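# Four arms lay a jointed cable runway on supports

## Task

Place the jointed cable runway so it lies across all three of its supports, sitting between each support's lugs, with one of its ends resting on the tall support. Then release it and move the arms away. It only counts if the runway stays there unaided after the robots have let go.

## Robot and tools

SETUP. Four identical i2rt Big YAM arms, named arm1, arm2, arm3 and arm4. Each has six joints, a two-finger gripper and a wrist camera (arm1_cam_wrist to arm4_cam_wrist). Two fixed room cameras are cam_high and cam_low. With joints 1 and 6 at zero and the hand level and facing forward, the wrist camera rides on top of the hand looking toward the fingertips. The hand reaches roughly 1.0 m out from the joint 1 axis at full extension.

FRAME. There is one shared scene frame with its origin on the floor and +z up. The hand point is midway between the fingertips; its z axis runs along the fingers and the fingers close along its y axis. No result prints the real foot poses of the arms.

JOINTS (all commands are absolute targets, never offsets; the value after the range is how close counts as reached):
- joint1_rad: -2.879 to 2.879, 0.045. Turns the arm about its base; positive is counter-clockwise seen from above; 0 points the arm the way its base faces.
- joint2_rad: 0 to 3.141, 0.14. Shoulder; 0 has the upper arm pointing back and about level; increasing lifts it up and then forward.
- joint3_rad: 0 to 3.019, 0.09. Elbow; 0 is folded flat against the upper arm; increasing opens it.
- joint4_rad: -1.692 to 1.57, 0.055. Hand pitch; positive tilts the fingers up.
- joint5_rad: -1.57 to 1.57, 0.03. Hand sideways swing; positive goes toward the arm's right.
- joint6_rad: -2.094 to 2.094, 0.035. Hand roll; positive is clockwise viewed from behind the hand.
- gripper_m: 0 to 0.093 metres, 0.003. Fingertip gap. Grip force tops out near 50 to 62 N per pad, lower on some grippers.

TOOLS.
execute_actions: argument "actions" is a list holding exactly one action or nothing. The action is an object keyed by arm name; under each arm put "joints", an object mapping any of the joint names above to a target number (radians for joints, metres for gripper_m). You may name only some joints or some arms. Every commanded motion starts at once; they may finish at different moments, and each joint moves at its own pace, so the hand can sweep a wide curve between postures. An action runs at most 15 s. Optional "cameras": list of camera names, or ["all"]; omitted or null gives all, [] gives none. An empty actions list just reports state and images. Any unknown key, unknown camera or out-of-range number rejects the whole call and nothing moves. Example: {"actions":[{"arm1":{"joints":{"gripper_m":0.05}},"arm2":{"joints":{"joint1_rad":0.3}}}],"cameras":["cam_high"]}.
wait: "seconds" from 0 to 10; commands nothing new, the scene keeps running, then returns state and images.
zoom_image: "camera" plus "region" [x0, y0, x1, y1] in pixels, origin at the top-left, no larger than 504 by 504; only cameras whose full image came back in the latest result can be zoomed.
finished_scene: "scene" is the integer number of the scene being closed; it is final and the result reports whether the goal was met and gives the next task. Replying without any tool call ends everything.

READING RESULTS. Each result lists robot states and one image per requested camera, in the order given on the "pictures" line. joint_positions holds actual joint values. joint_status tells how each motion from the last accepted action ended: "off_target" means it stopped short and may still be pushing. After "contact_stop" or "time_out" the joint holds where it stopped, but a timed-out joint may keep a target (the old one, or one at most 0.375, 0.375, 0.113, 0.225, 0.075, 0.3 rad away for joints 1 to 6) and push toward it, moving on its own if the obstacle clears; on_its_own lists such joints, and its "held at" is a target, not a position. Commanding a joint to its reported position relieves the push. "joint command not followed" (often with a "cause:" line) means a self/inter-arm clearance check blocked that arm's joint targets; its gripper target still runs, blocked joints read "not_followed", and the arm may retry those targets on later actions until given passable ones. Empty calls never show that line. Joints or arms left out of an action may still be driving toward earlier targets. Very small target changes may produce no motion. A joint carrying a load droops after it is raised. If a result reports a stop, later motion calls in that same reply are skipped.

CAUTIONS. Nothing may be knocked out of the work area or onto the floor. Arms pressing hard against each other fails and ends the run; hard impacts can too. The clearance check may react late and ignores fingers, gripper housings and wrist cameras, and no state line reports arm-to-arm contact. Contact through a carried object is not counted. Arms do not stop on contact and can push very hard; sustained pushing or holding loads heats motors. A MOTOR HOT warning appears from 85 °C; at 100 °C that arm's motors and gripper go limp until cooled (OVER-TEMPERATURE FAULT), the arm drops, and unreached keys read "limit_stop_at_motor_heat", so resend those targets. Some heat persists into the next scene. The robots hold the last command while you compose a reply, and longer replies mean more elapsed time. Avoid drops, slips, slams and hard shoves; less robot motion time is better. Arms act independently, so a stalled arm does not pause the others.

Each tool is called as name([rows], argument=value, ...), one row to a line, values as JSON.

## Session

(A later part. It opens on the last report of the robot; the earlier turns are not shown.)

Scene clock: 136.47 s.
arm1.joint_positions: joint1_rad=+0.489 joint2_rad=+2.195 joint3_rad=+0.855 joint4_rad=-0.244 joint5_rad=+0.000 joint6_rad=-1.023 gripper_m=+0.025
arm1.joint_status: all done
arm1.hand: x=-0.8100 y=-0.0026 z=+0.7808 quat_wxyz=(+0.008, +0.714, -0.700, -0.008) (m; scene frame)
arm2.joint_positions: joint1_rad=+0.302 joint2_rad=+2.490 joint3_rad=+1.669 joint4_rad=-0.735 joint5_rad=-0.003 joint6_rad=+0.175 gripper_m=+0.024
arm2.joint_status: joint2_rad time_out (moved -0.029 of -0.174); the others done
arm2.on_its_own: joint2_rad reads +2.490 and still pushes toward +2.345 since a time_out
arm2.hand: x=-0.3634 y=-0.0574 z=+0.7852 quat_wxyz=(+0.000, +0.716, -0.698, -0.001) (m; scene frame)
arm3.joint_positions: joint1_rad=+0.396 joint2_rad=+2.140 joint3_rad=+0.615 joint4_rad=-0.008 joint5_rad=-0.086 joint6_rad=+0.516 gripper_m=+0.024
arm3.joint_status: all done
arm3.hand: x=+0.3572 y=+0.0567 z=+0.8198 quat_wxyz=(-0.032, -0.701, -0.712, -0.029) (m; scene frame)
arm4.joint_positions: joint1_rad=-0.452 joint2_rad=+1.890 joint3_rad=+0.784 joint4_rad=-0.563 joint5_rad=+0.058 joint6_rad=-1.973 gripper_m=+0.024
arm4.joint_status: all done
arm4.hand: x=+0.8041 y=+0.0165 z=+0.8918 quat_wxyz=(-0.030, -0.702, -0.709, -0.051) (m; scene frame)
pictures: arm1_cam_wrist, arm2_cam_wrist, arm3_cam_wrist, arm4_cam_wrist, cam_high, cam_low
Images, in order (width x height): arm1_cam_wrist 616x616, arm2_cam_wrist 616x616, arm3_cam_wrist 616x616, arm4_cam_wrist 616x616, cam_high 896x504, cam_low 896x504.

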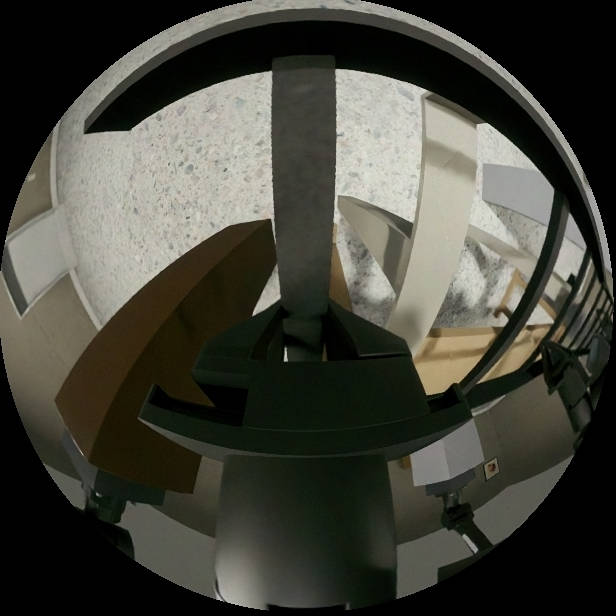

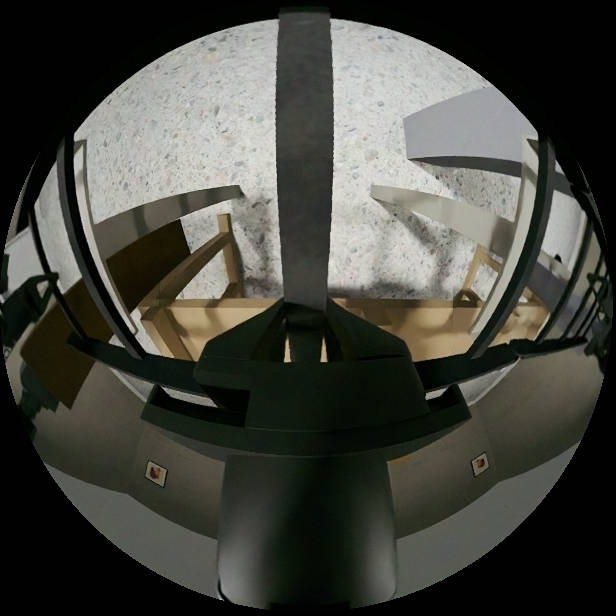

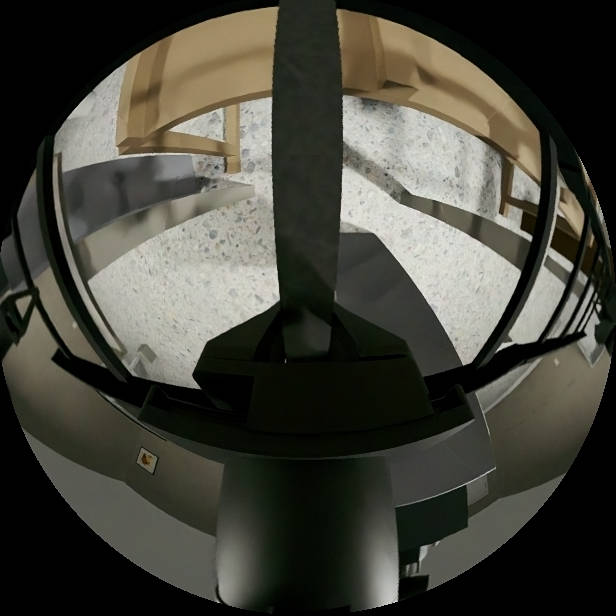

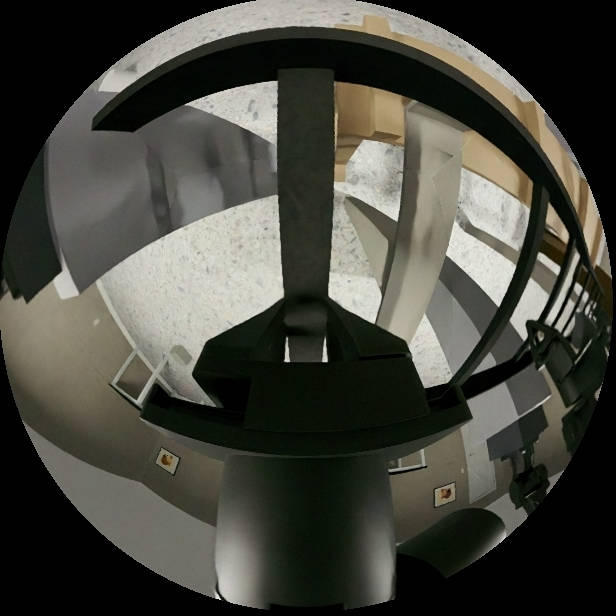

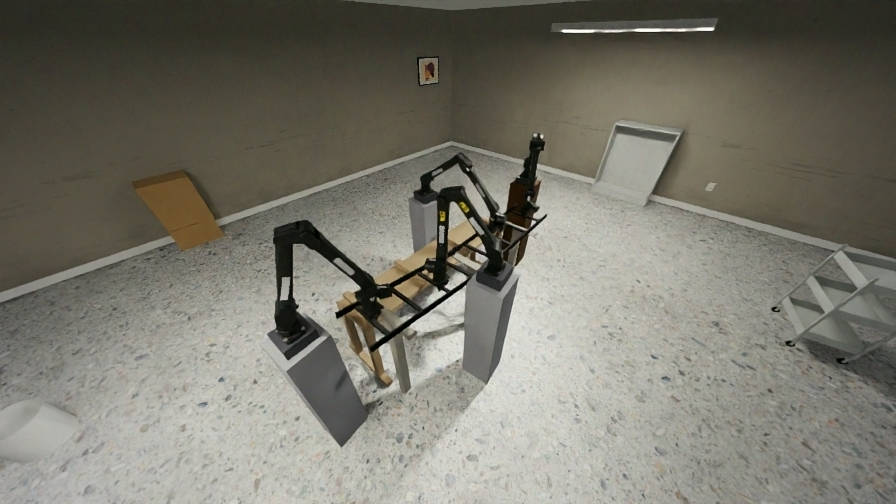

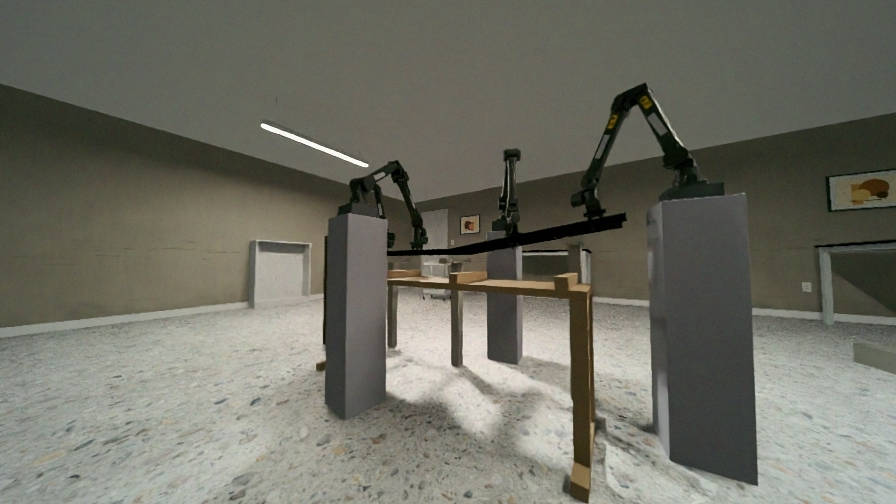

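execute_actions([
  {"arm1":{"joints":{"joint2_rad":2.185,"joint3_rad":0.89,"joint4_rad":-0.195}},"arm2":{"joints":{"joint2_rad":2.425,"joint3_rad":1.75,"joint4_rad":-0.72}},"arm3":{"joints":{"joint2_rad":2.11,"joint3_rad":0.635,"joint4_rad":0.055}},"arm4":{"joints":{"joint2_rad":1.935,"joint3_rad":0.83,"joint4_rad":-0.48}}},
])

zoom_image(camera="cam_low", region=[380, 190, 640, 290])

zoom_image(camera="arm1_cam_wrist", region=[330, 30, 570, 200])

zoom_image(camera="arm4_cam_wrist", region=[330, 30, 570, 200])

zoom_image(camera="cam_high", region=[320, 180, 580, 380])

Scene clock: 143.37 s.
arm1.joint_positions: joint1_rad=+0.489 joint2_rad=+2.221 joint3_rad=+0.858 joint4_rad=-0.212 joint5_rad=+0.001 joint6_rad=-1.023 gripper_m=+0.025
arm1.joint_status: all done
arm1.hand: x=-0.8096 y=-0.0024 z=+0.7715 quat_wxyz=(+0.003, +0.715, -0.700, -0.007) (m; scene frame)
arm2.joint_positions: joint1_rad=+0.302 joint2_rad=+2.513 joint3_rad=+1.671 joint4_rad=-0.709 joint5_rad=-0.005 joint6_rad=+0.176 gripper_m=+0.024
arm2.joint_status: all done
arm2.hand: x=-0.3636 y=-0.0578 z=+0.7723 quat_wxyz=(-0.001, +0.716, -0.698, -0.004) (m; scene frame)
arm3.joint_positions: joint1_rad=+0.396 joint2_rad=+2.207 joint3_rad=+0.633 joint4_rad=+0.044 joint5_rad=-0.086 joint6_rad=+0.517 gripper_m=+0.024
arm3.joint_status: all done
arm3.hand: x=+0.3571 y=+0.0561 z=+0.8011 quat_wxyz=(-0.033, -0.701, -0.711, -0.029) (m; scene frame)
arm4.joint_positions: joint1_rad=-0.452 joint2_rad=+1.954 joint3_rad=+0.787 joint4_rad=-0.508 joint5_rad=+0.055 joint6_rad=-1.972 gripper_m=+0.024
arm4.joint_status: all done
arm4.hand: x=+0.8051 y=+0.0159 z=+0.8698 quat_wxyz=(-0.033, -0.702, -0.709, -0.051) (m; scene frame)
pictures: arm1_cam_wrist, arm2_cam_wrist, arm3_cam_wrist, arm4_cam_wrist, cam_high, cam_low
Images, in order (width x height): arm1_cam_wrist 616x616, arm2_cam_wrist 616x616, arm3_cam_wrist 616x616, arm4_cam_wrist 616x616, cam_high 896x504, cam_low 896x504.

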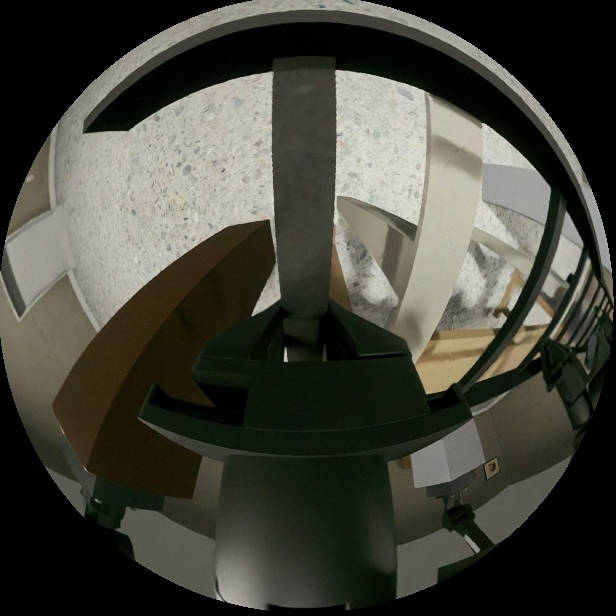

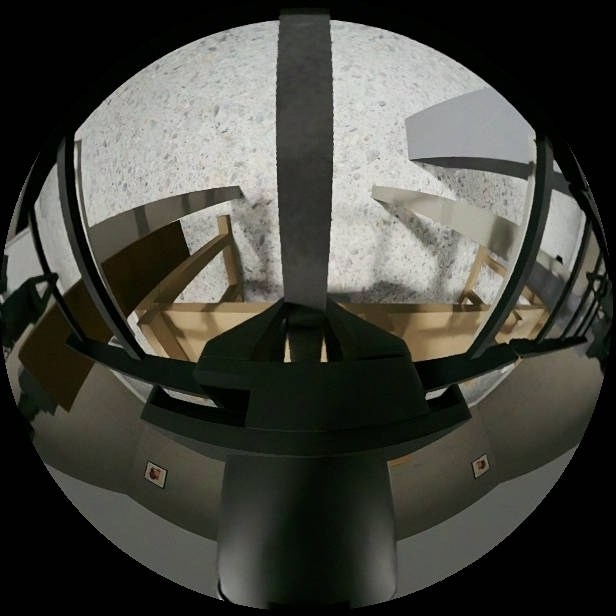

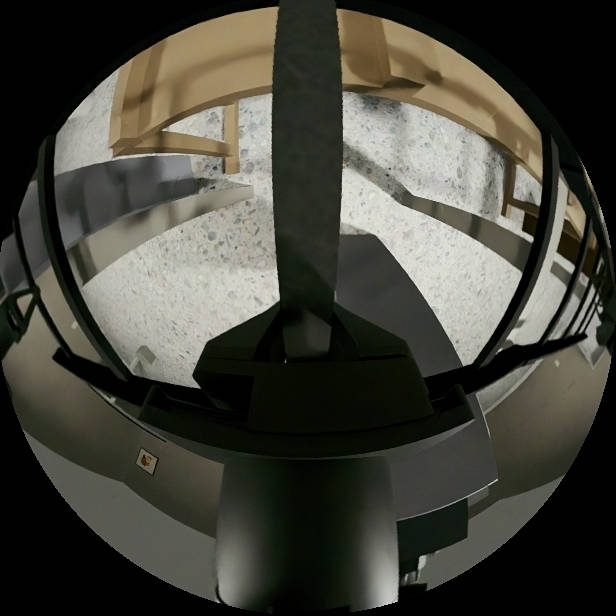

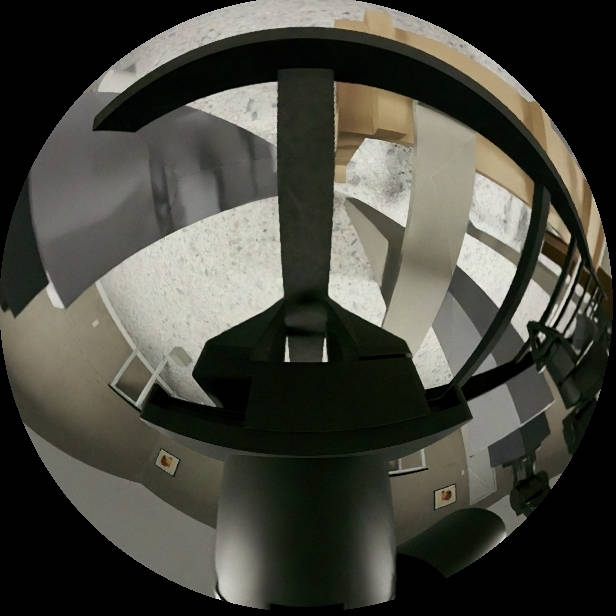

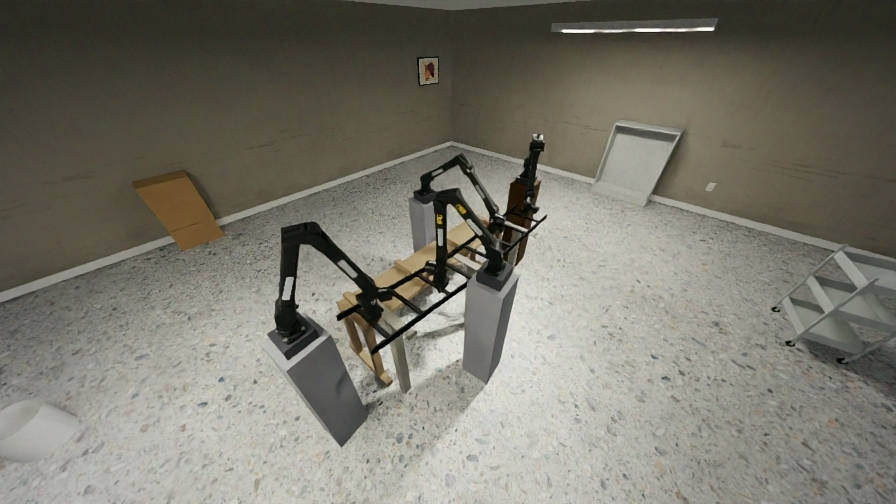

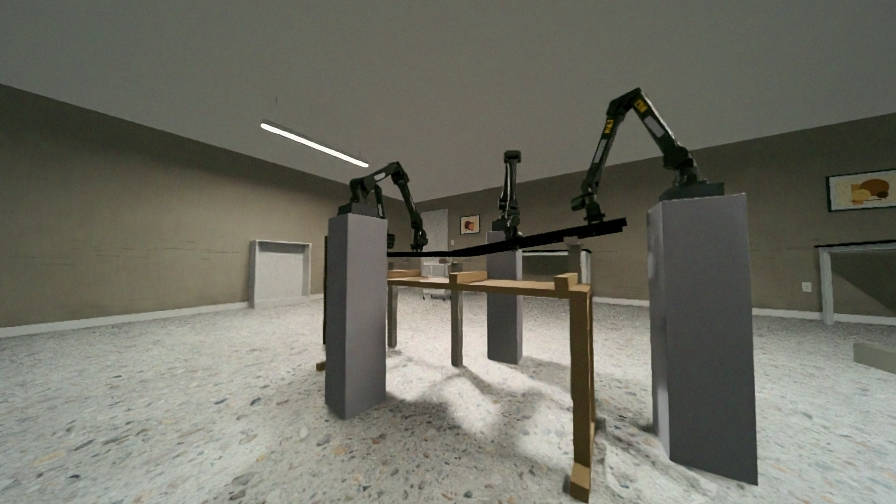

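Region (380, 190, 640, 290) of cam_low's 896x504 image, scaled by 1.938, with more detail than that image has; it fills the top 194 rows of this view, and the rest is white.

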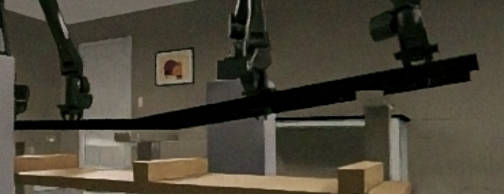

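Region (330, 30, 570, 200) of arm1_cam_wrist's 616x616 image, scaled by 2.100, with more detail than that image has; it fills the top 357 rows of this view, and the rest is white.

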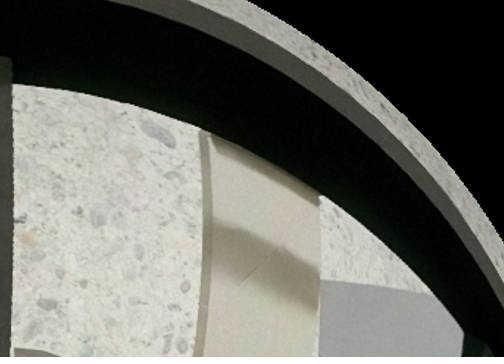

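Region (330, 30, 570, 200) of arm4_cam_wrist's 616x616 image, scaled by 2.100, with more detail than that image has; it fills the top 357 rows of this view, and the rest is white.

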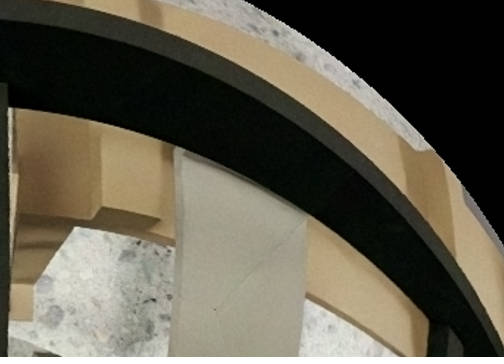

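Region (320, 180, 580, 380) of cam_high's 896x504 image, scaled by 1.938, with more detail than that image has; it fills the top 388 rows of this view, and the rest is white.

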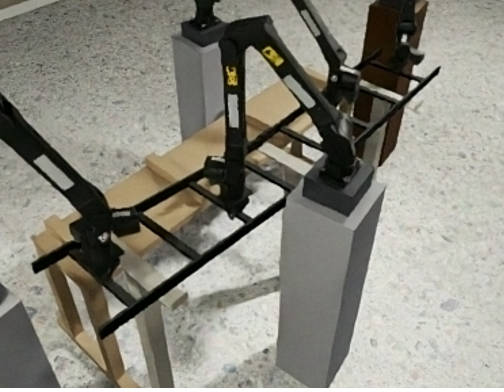

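execute_actions([
  {"arm1":{"joints":{"joint2_rad":2.24,"joint3_rad":0.90,"joint4_rad":-0.155}},"arm2":{"joints":{"joint2_rad":2.47,"joint3_rad":1.765,"joint4_rad":-0.70}},"arm3":{"joints":{"joint1_rad":0.382,"joint2_rad":2.185,"joint3_rad":0.655,"joint4_rad":0.10}},"arm4":{"joints":{"joint1_rad":-0.425,"joint2_rad":1.985,"joint3_rad":0.83,"joint4_rad":-0.42,"joint6_rad":-1.955}}},
], cameras=["arm1_cam_wrist","arm4_cam_wrist","arm2_cam_wrist","cam_low","cam_high"])

zoom_image(camera="cam_low", region=[380, 190, 640, 290])

zoom_image(camera="cam_high", region=[320, 180, 580, 380])

Scene clock: 151.67 s.
arm1.joint_positions: joint1_rad=+0.488 joint2_rad=+2.284 joint3_rad=+0.879 joint4_rad=-0.169 joint5_rad=+0.000 joint6_rad=-1.023 gripper_m=+0.025
arm1.joint_status: all done
arm1.hand: x=-0.8099 y=-0.0026 z=+0.7502 quat_wxyz=(+0.003, +0.714, -0.700, -0.007) (m; scene frame)
arm2.joint_positions: joint1_rad=+0.303 joint2_rad=+2.558 joint3_rad=+1.692 joint4_rad=-0.687 joint5_rad=-0.007 joint6_rad=+0.176 gripper_m=+0.024
arm2.joint_status: all done
arm2.hand: x=-0.3639 y=-0.0587 z=+0.7502 quat_wxyz=(+0.000, +0.716, -0.699, -0.003) (m; scene frame)
arm3.joint_positions: joint1_rad=+0.393 joint2_rad=+2.281 joint3_rad=+0.661 joint4_rad=+0.090 joint5_rad=-0.086 joint6_rad=+0.516 gripper_m=+0.024
arm3.joint_status: all done
arm3.hand: x=+0.3570 y=+0.0541 z=+0.7804 quat_wxyz=(-0.034, -0.702, -0.711, -0.029) (m; scene frame)
arm4.joint_positions: joint1_rad=-0.442 joint2_rad=+2.008 joint3_rad=+0.789 joint4_rad=-0.453 joint5_rad=+0.057 joint6_rad=-1.962 gripper_m=+0.024
arm4.joint_status: all done
arm4.hand: x=+0.8044 y=+0.0132 z=+0.8507 quat_wxyz=(-0.031, -0.703, -0.709, -0.052) (m; scene frame)
pictures: arm1_cam_wrist, arm2_cam_wrist, arm4_cam_wrist, cam_high, cam_low
Images, in order (width x height): arm1_cam_wrist 616x616, arm2_cam_wrist 616x616, arm4_cam_wrist 616x616, cam_high 896x504, cam_low 896x504.

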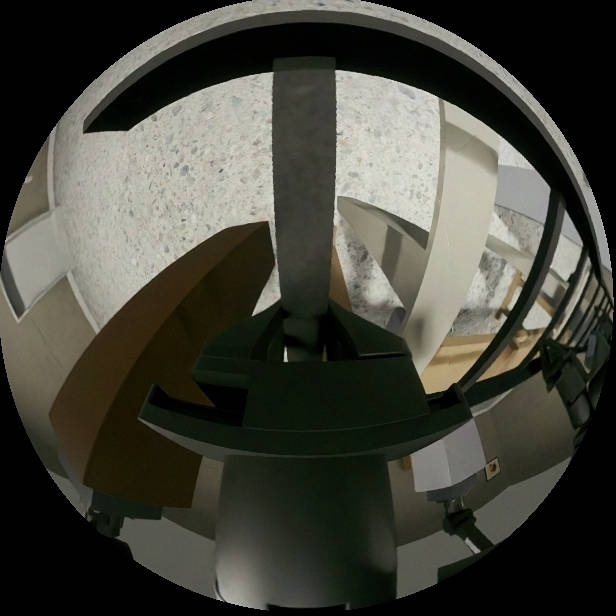

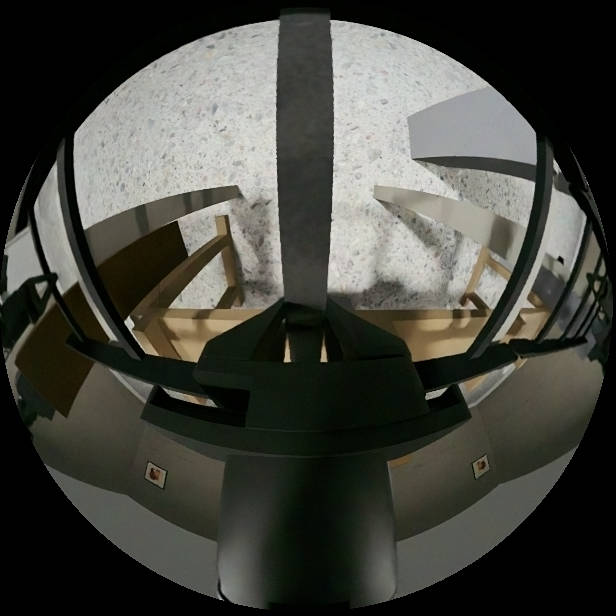

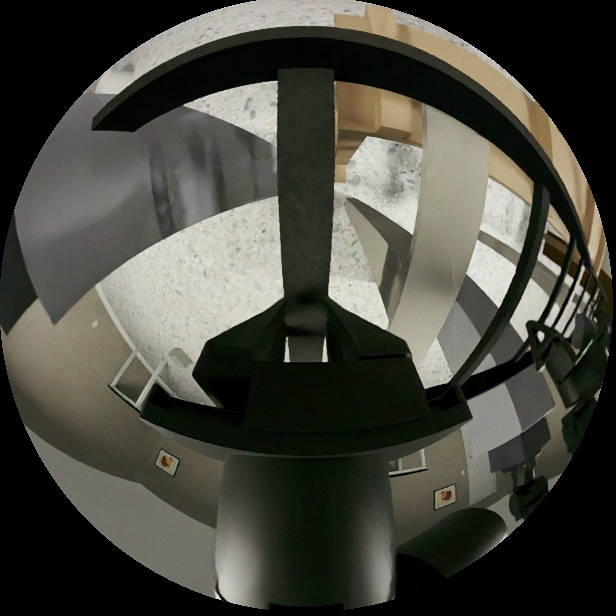

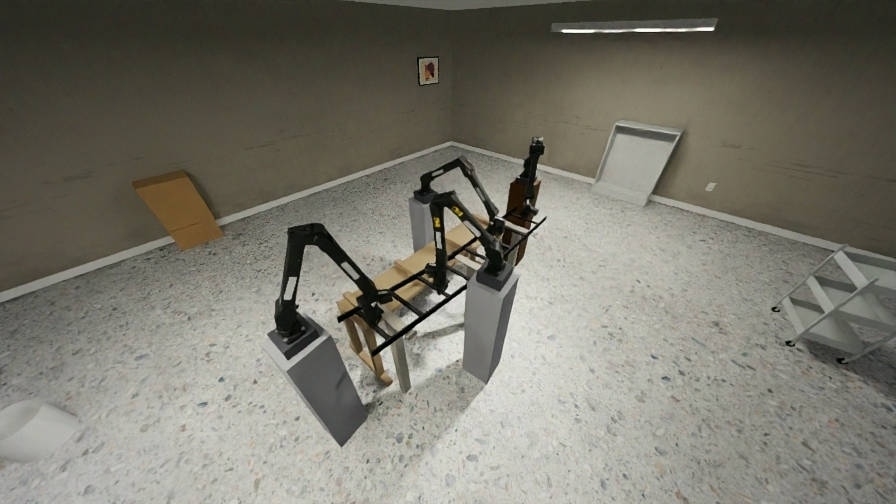

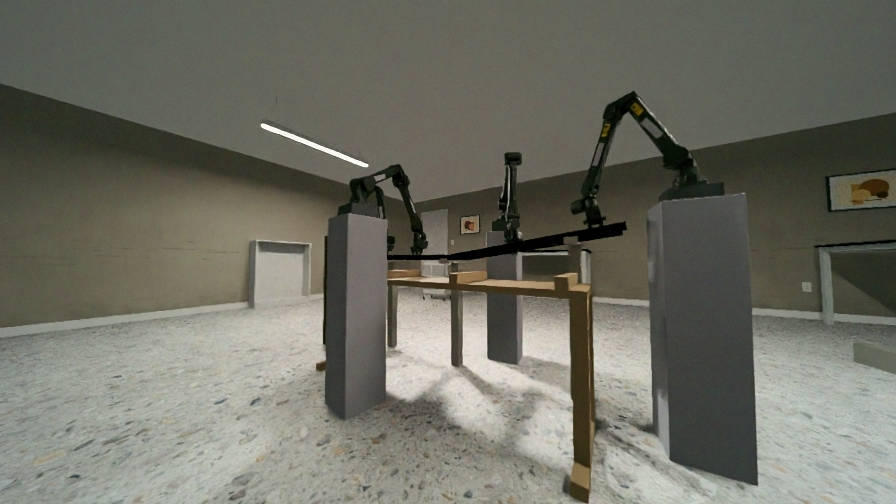

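Region (380, 190, 640, 290) of cam_low's 896x504 image, scaled by 1.938, with more detail than that image has; it fills the top 194 rows of this view, and the rest is white.

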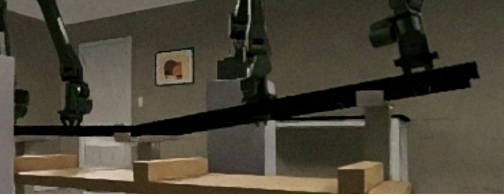

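Region (320, 180, 580, 380) of cam_high's 896x504 image, scaled by 1.938, with more detail than that image has; it fills the top 388 rows of this view, and the rest is white.

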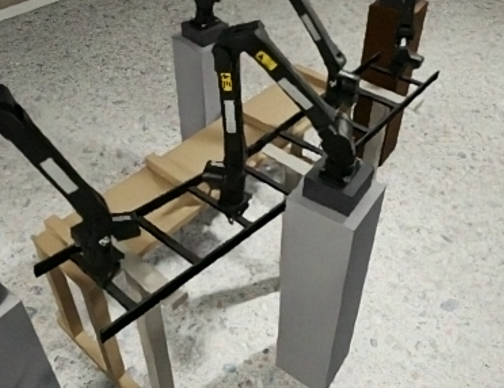

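execute_actions([
  {"arm1":{"joints":{"joint2_rad":2.29,"joint3_rad":0.915,"joint4_rad":-0.12}},"arm2":{"joints":{"joint2_rad":2.515,"joint3_rad":1.785,"joint4_rad":-0.675}},"arm3":{"joints":{"joint2_rad":2.25,"joint3_rad":0.68,"joint4_rad":0.14}},"arm4":{"joints":{"joint2_rad":2.03,"joint3_rad":0.83,"joint4_rad":-0.375}}},
], cameras=["arm1_cam_wrist","arm4_cam_wrist","cam_low","cam_high"])

zoom_image(camera="cam_low", region=[380, 190, 640, 290])

zoom_image(camera="cam_high", region=[320, 180, 580, 380])

Scene clock: 157.23 s.
arm1.joint_positions: joint1_rad=+0.488 joint2_rad=+2.336 joint3_rad=+0.899 joint4_rad=-0.135 joint5_rad=+0.004 joint6_rad=-1.021 gripper_m=+0.025
arm1.joint_status: all done
arm1.hand: x=-0.8092 y=-0.0027 z=+0.7324 quat_wxyz=(+0.003, +0.714, -0.701, -0.005) (m; scene frame)
arm2.joint_positions: joint1_rad=+0.303 joint2_rad=+2.591 joint3_rad=+1.709 joint4_rad=-0.675 joint5_rad=-0.007 joint6_rad=+0.177 gripper_m=+0.024
arm2.joint_status: all done
arm2.hand: x=-0.3637 y=-0.0595 z=+0.7349 quat_wxyz=(+0.001, +0.715, -0.699, -0.002) (m; scene frame)
arm3.joint_positions: joint1_rad=+0.393 joint2_rad=+2.331 joint3_rad=+0.680 joint4_rad=+0.128 joint5_rad=-0.086 joint6_rad=+0.516 gripper_m=+0.024
arm3.joint_status: all done
arm3.hand: x=+0.3574 y=+0.0529 z=+0.7660 quat_wxyz=(-0.036, -0.702, -0.711, -0.028) (m; scene frame)
arm4.joint_positions: joint1_rad=-0.442 joint2_rad=+2.039 joint3_rad=+0.791 joint4_rad=-0.421 joint5_rad=+0.055 joint6_rad=-1.962 gripper_m=+0.024
arm4.joint_status: all done
arm4.hand: x=+0.8043 y=+0.0131 z=+0.8399 quat_wxyz=(-0.030, -0.703, -0.709, -0.050) (m; scene frame)
pictures: arm1_cam_wrist, arm4_cam_wrist, cam_high, cam_low
Images, in order (width x height): arm1_cam_wrist 616x616, arm4_cam_wrist 616x616, cam_high 896x504, cam_low 896x504.

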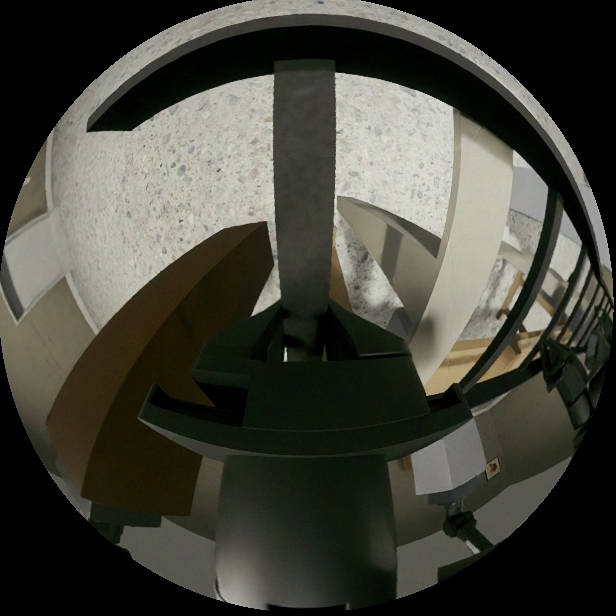

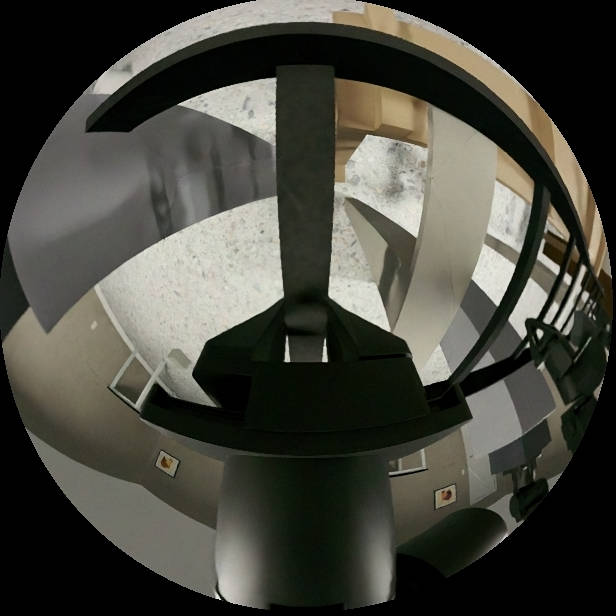

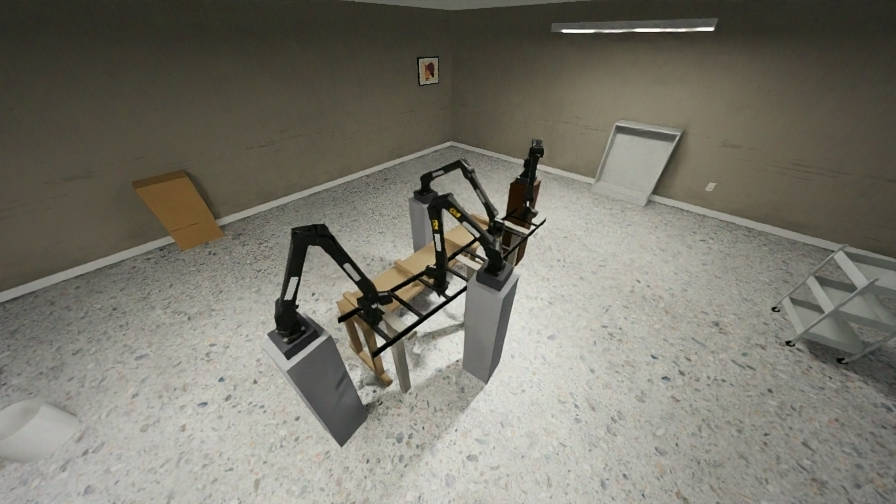

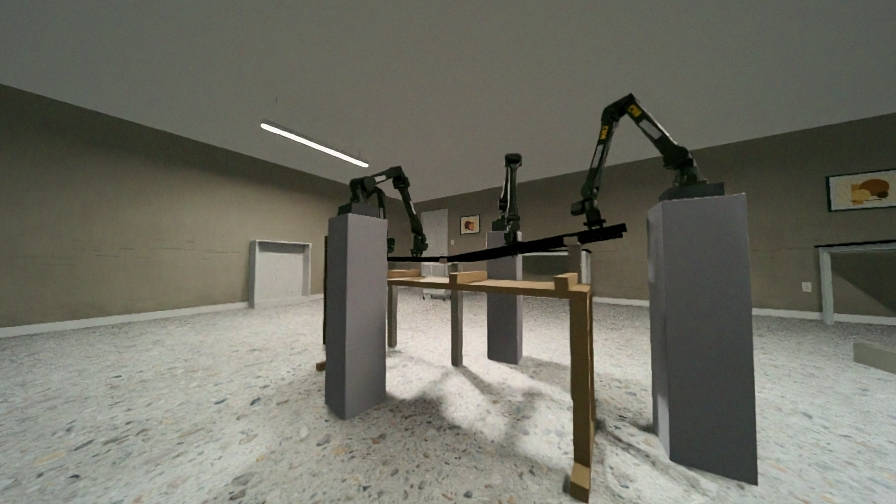

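Region (380, 190, 640, 290) of cam_low's 896x504 image, scaled by 1.938, with more detail than that image has; it fills the top 194 rows of this view, and the rest is white.

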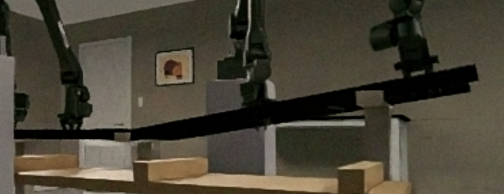

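Region (320, 180, 580, 380) of cam_high's 896x504 image, scaled by 1.938, with more detail than that image has; it fills the top 388 rows of this view, and the rest is white.

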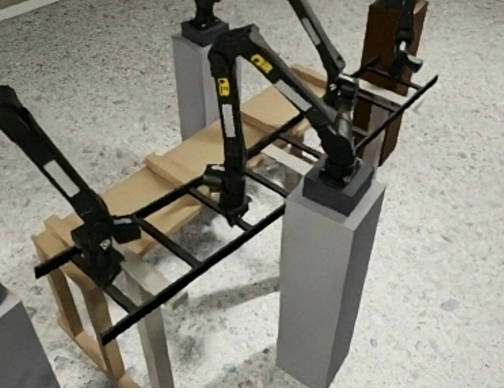

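execute_actions([
  {"arm1":{"joints":{"joint2_rad":2.35,"joint3_rad":0.915,"joint4_rad":-0.11}},"arm2":{"joints":{"joint2_rad":2.59,"joint3_rad":1.77,"joint4_rad":-0.67}},"arm3":{"joints":{"joint2_rad":2.33,"joint3_rad":0.69,"joint4_rad":0.15}},"arm4":{"joints":{"joint2_rad":2.07,"joint3_rad":0.80,"joint4_rad":-0.385}}},
])

zoom_image(camera="cam_low", region=[380, 190, 640, 290])

zoom_image(camera="cam_high", region=[440, 180, 570, 280])

zoom_image(camera="cam_high", region=[330, 260, 490, 370])

Scene clock: 163.80 s.
arm1.joint_positions: joint1_rad=+0.488 joint2_rad=+2.361 joint3_rad=+0.908 joint4_rad=-0.120 joint5_rad=+0.006 joint6_rad=-1.021 gripper_m=+0.025
arm1.joint_status: all done
arm1.hand: x=-0.8098 y=-0.0032 z=+0.7236 quat_wxyz=(+0.003, +0.713, -0.701, -0.004) (m; scene frame)
arm2.joint_positions: joint1_rad=+0.303 joint2_rad=+2.602 joint3_rad=+1.714 joint4_rad=-0.673 joint5_rad=-0.005 joint6_rad=+0.177 gripper_m=+0.024
arm2.joint_status: all done
arm2.hand: x=-0.3632 y=-0.0609 z=+0.7294 quat_wxyz=(+0.002, +0.715, -0.699, +0.001) (m; scene frame)
arm3.joint_positions: joint1_rad=+0.393 joint2_rad=+2.334 joint3_rad=+0.680 joint4_rad=+0.131 joint5_rad=-0.086 joint6_rad=+0.516 gripper_m=+0.024
arm3.joint_status: all done
arm3.hand: x=+0.3572 y=+0.0533 z=+0.7651 quat_wxyz=(-0.036, -0.702, -0.711, -0.028) (m; scene frame)
arm4.joint_positions: joint1_rad=-0.442 joint2_rad=+2.041 joint3_rad=+0.791 joint4_rad=-0.421 joint5_rad=+0.055 joint6_rad=-1.962 gripper_m=+0.024
arm4.joint_status: all done
arm4.hand: x=+0.8047 y=+0.0130 z=+0.8395 quat_wxyz=(-0.030, -0.703, -0.709, -0.051) (m; scene frame)
pictures: arm1_cam_wrist, arm2_cam_wrist, arm3_cam_wrist, arm4_cam_wrist, cam_high, cam_low
Images, in order (width x height): arm1_cam_wrist 616x616, arm2_cam_wrist 616x616, arm3_cam_wrist 616x616, arm4_cam_wrist 616x616, cam_high 896x504, cam_low 896x504.

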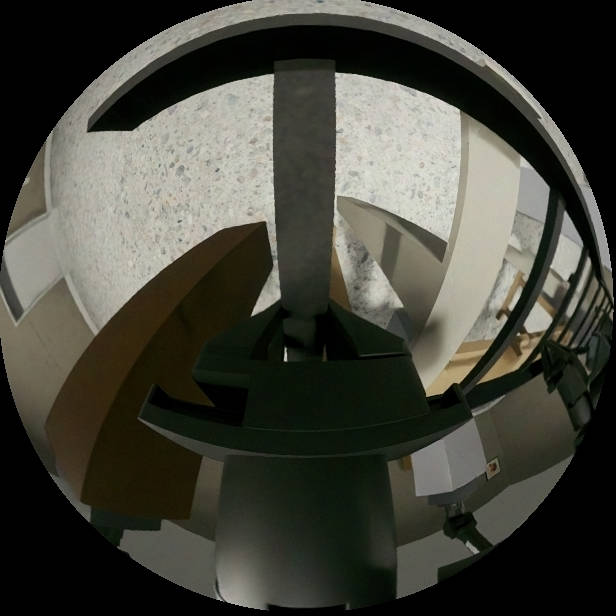

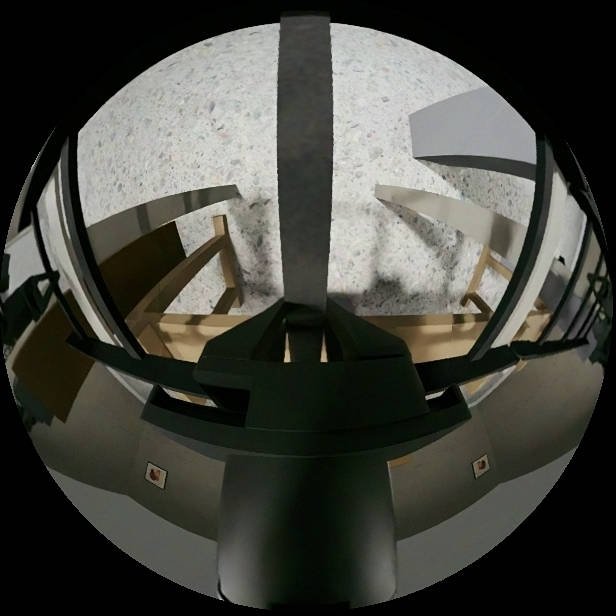

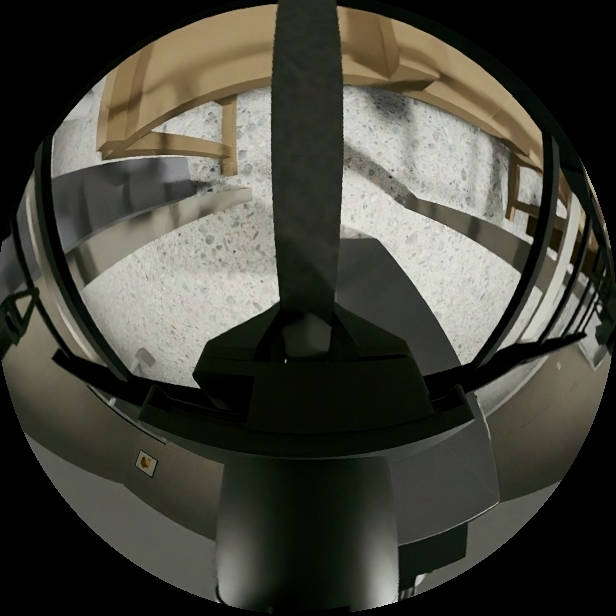

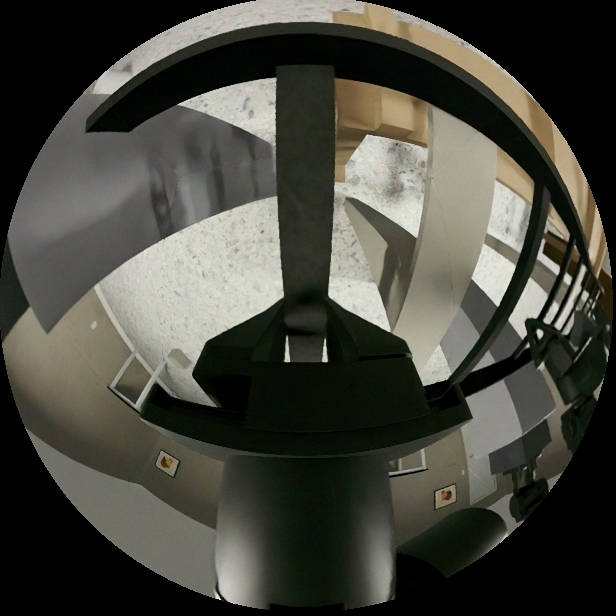

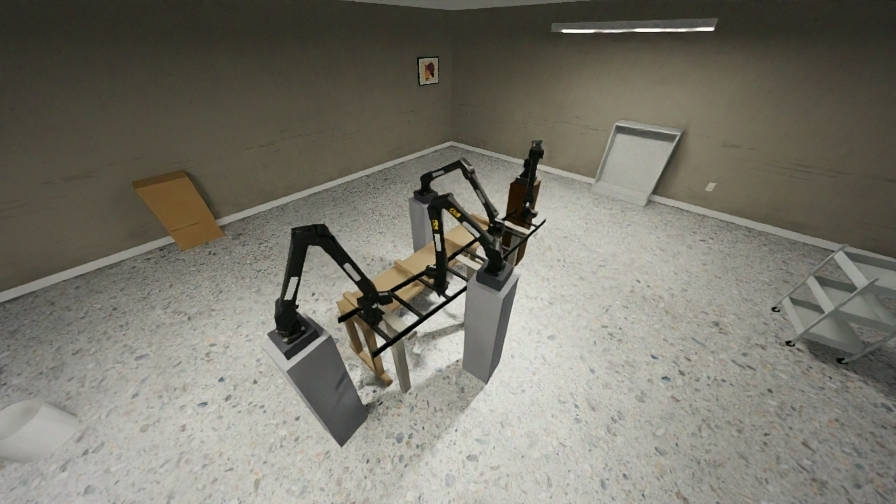

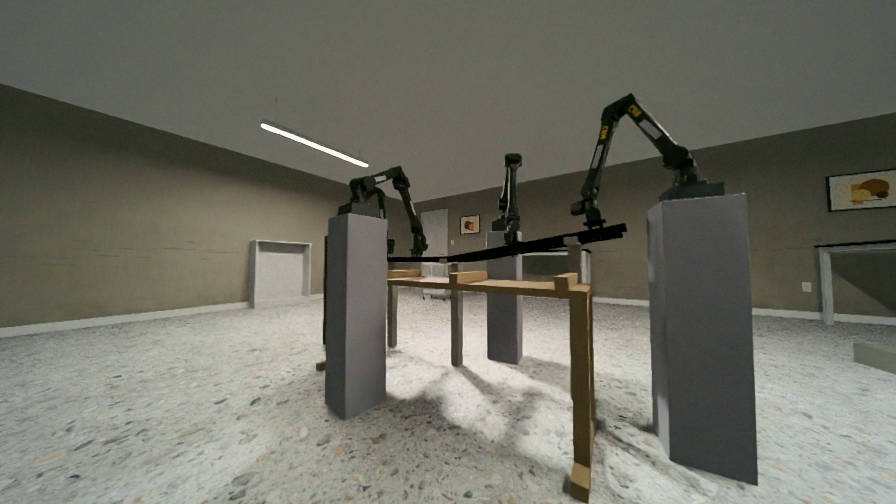

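Region (380, 190, 640, 290) of cam_low's 896x504 image, scaled by 1.938, with more detail than that image has; it fills the top 194 rows of this view, and the rest is white.

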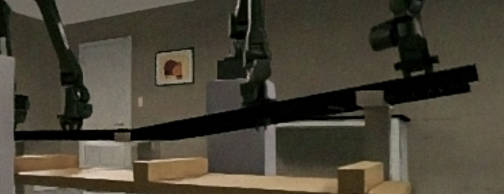

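Region (440, 180, 570, 280) of cam_high's 896x504 image, scaled by 3.877, with more detail than that image has; it fills the top 388 rows of this view, and the rest is white.

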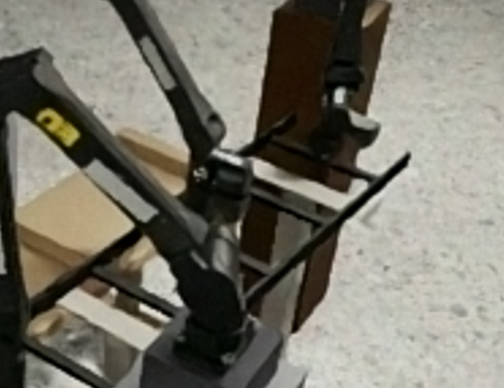

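Region (330, 260, 490, 370) of cam_high's 896x504 image, scaled by 3.150, with more detail than that image has; it fills the top 346 rows of this view, and the rest is white.

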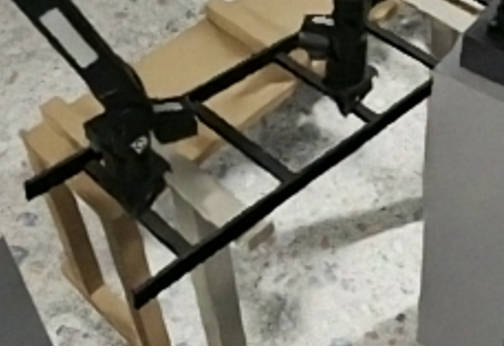

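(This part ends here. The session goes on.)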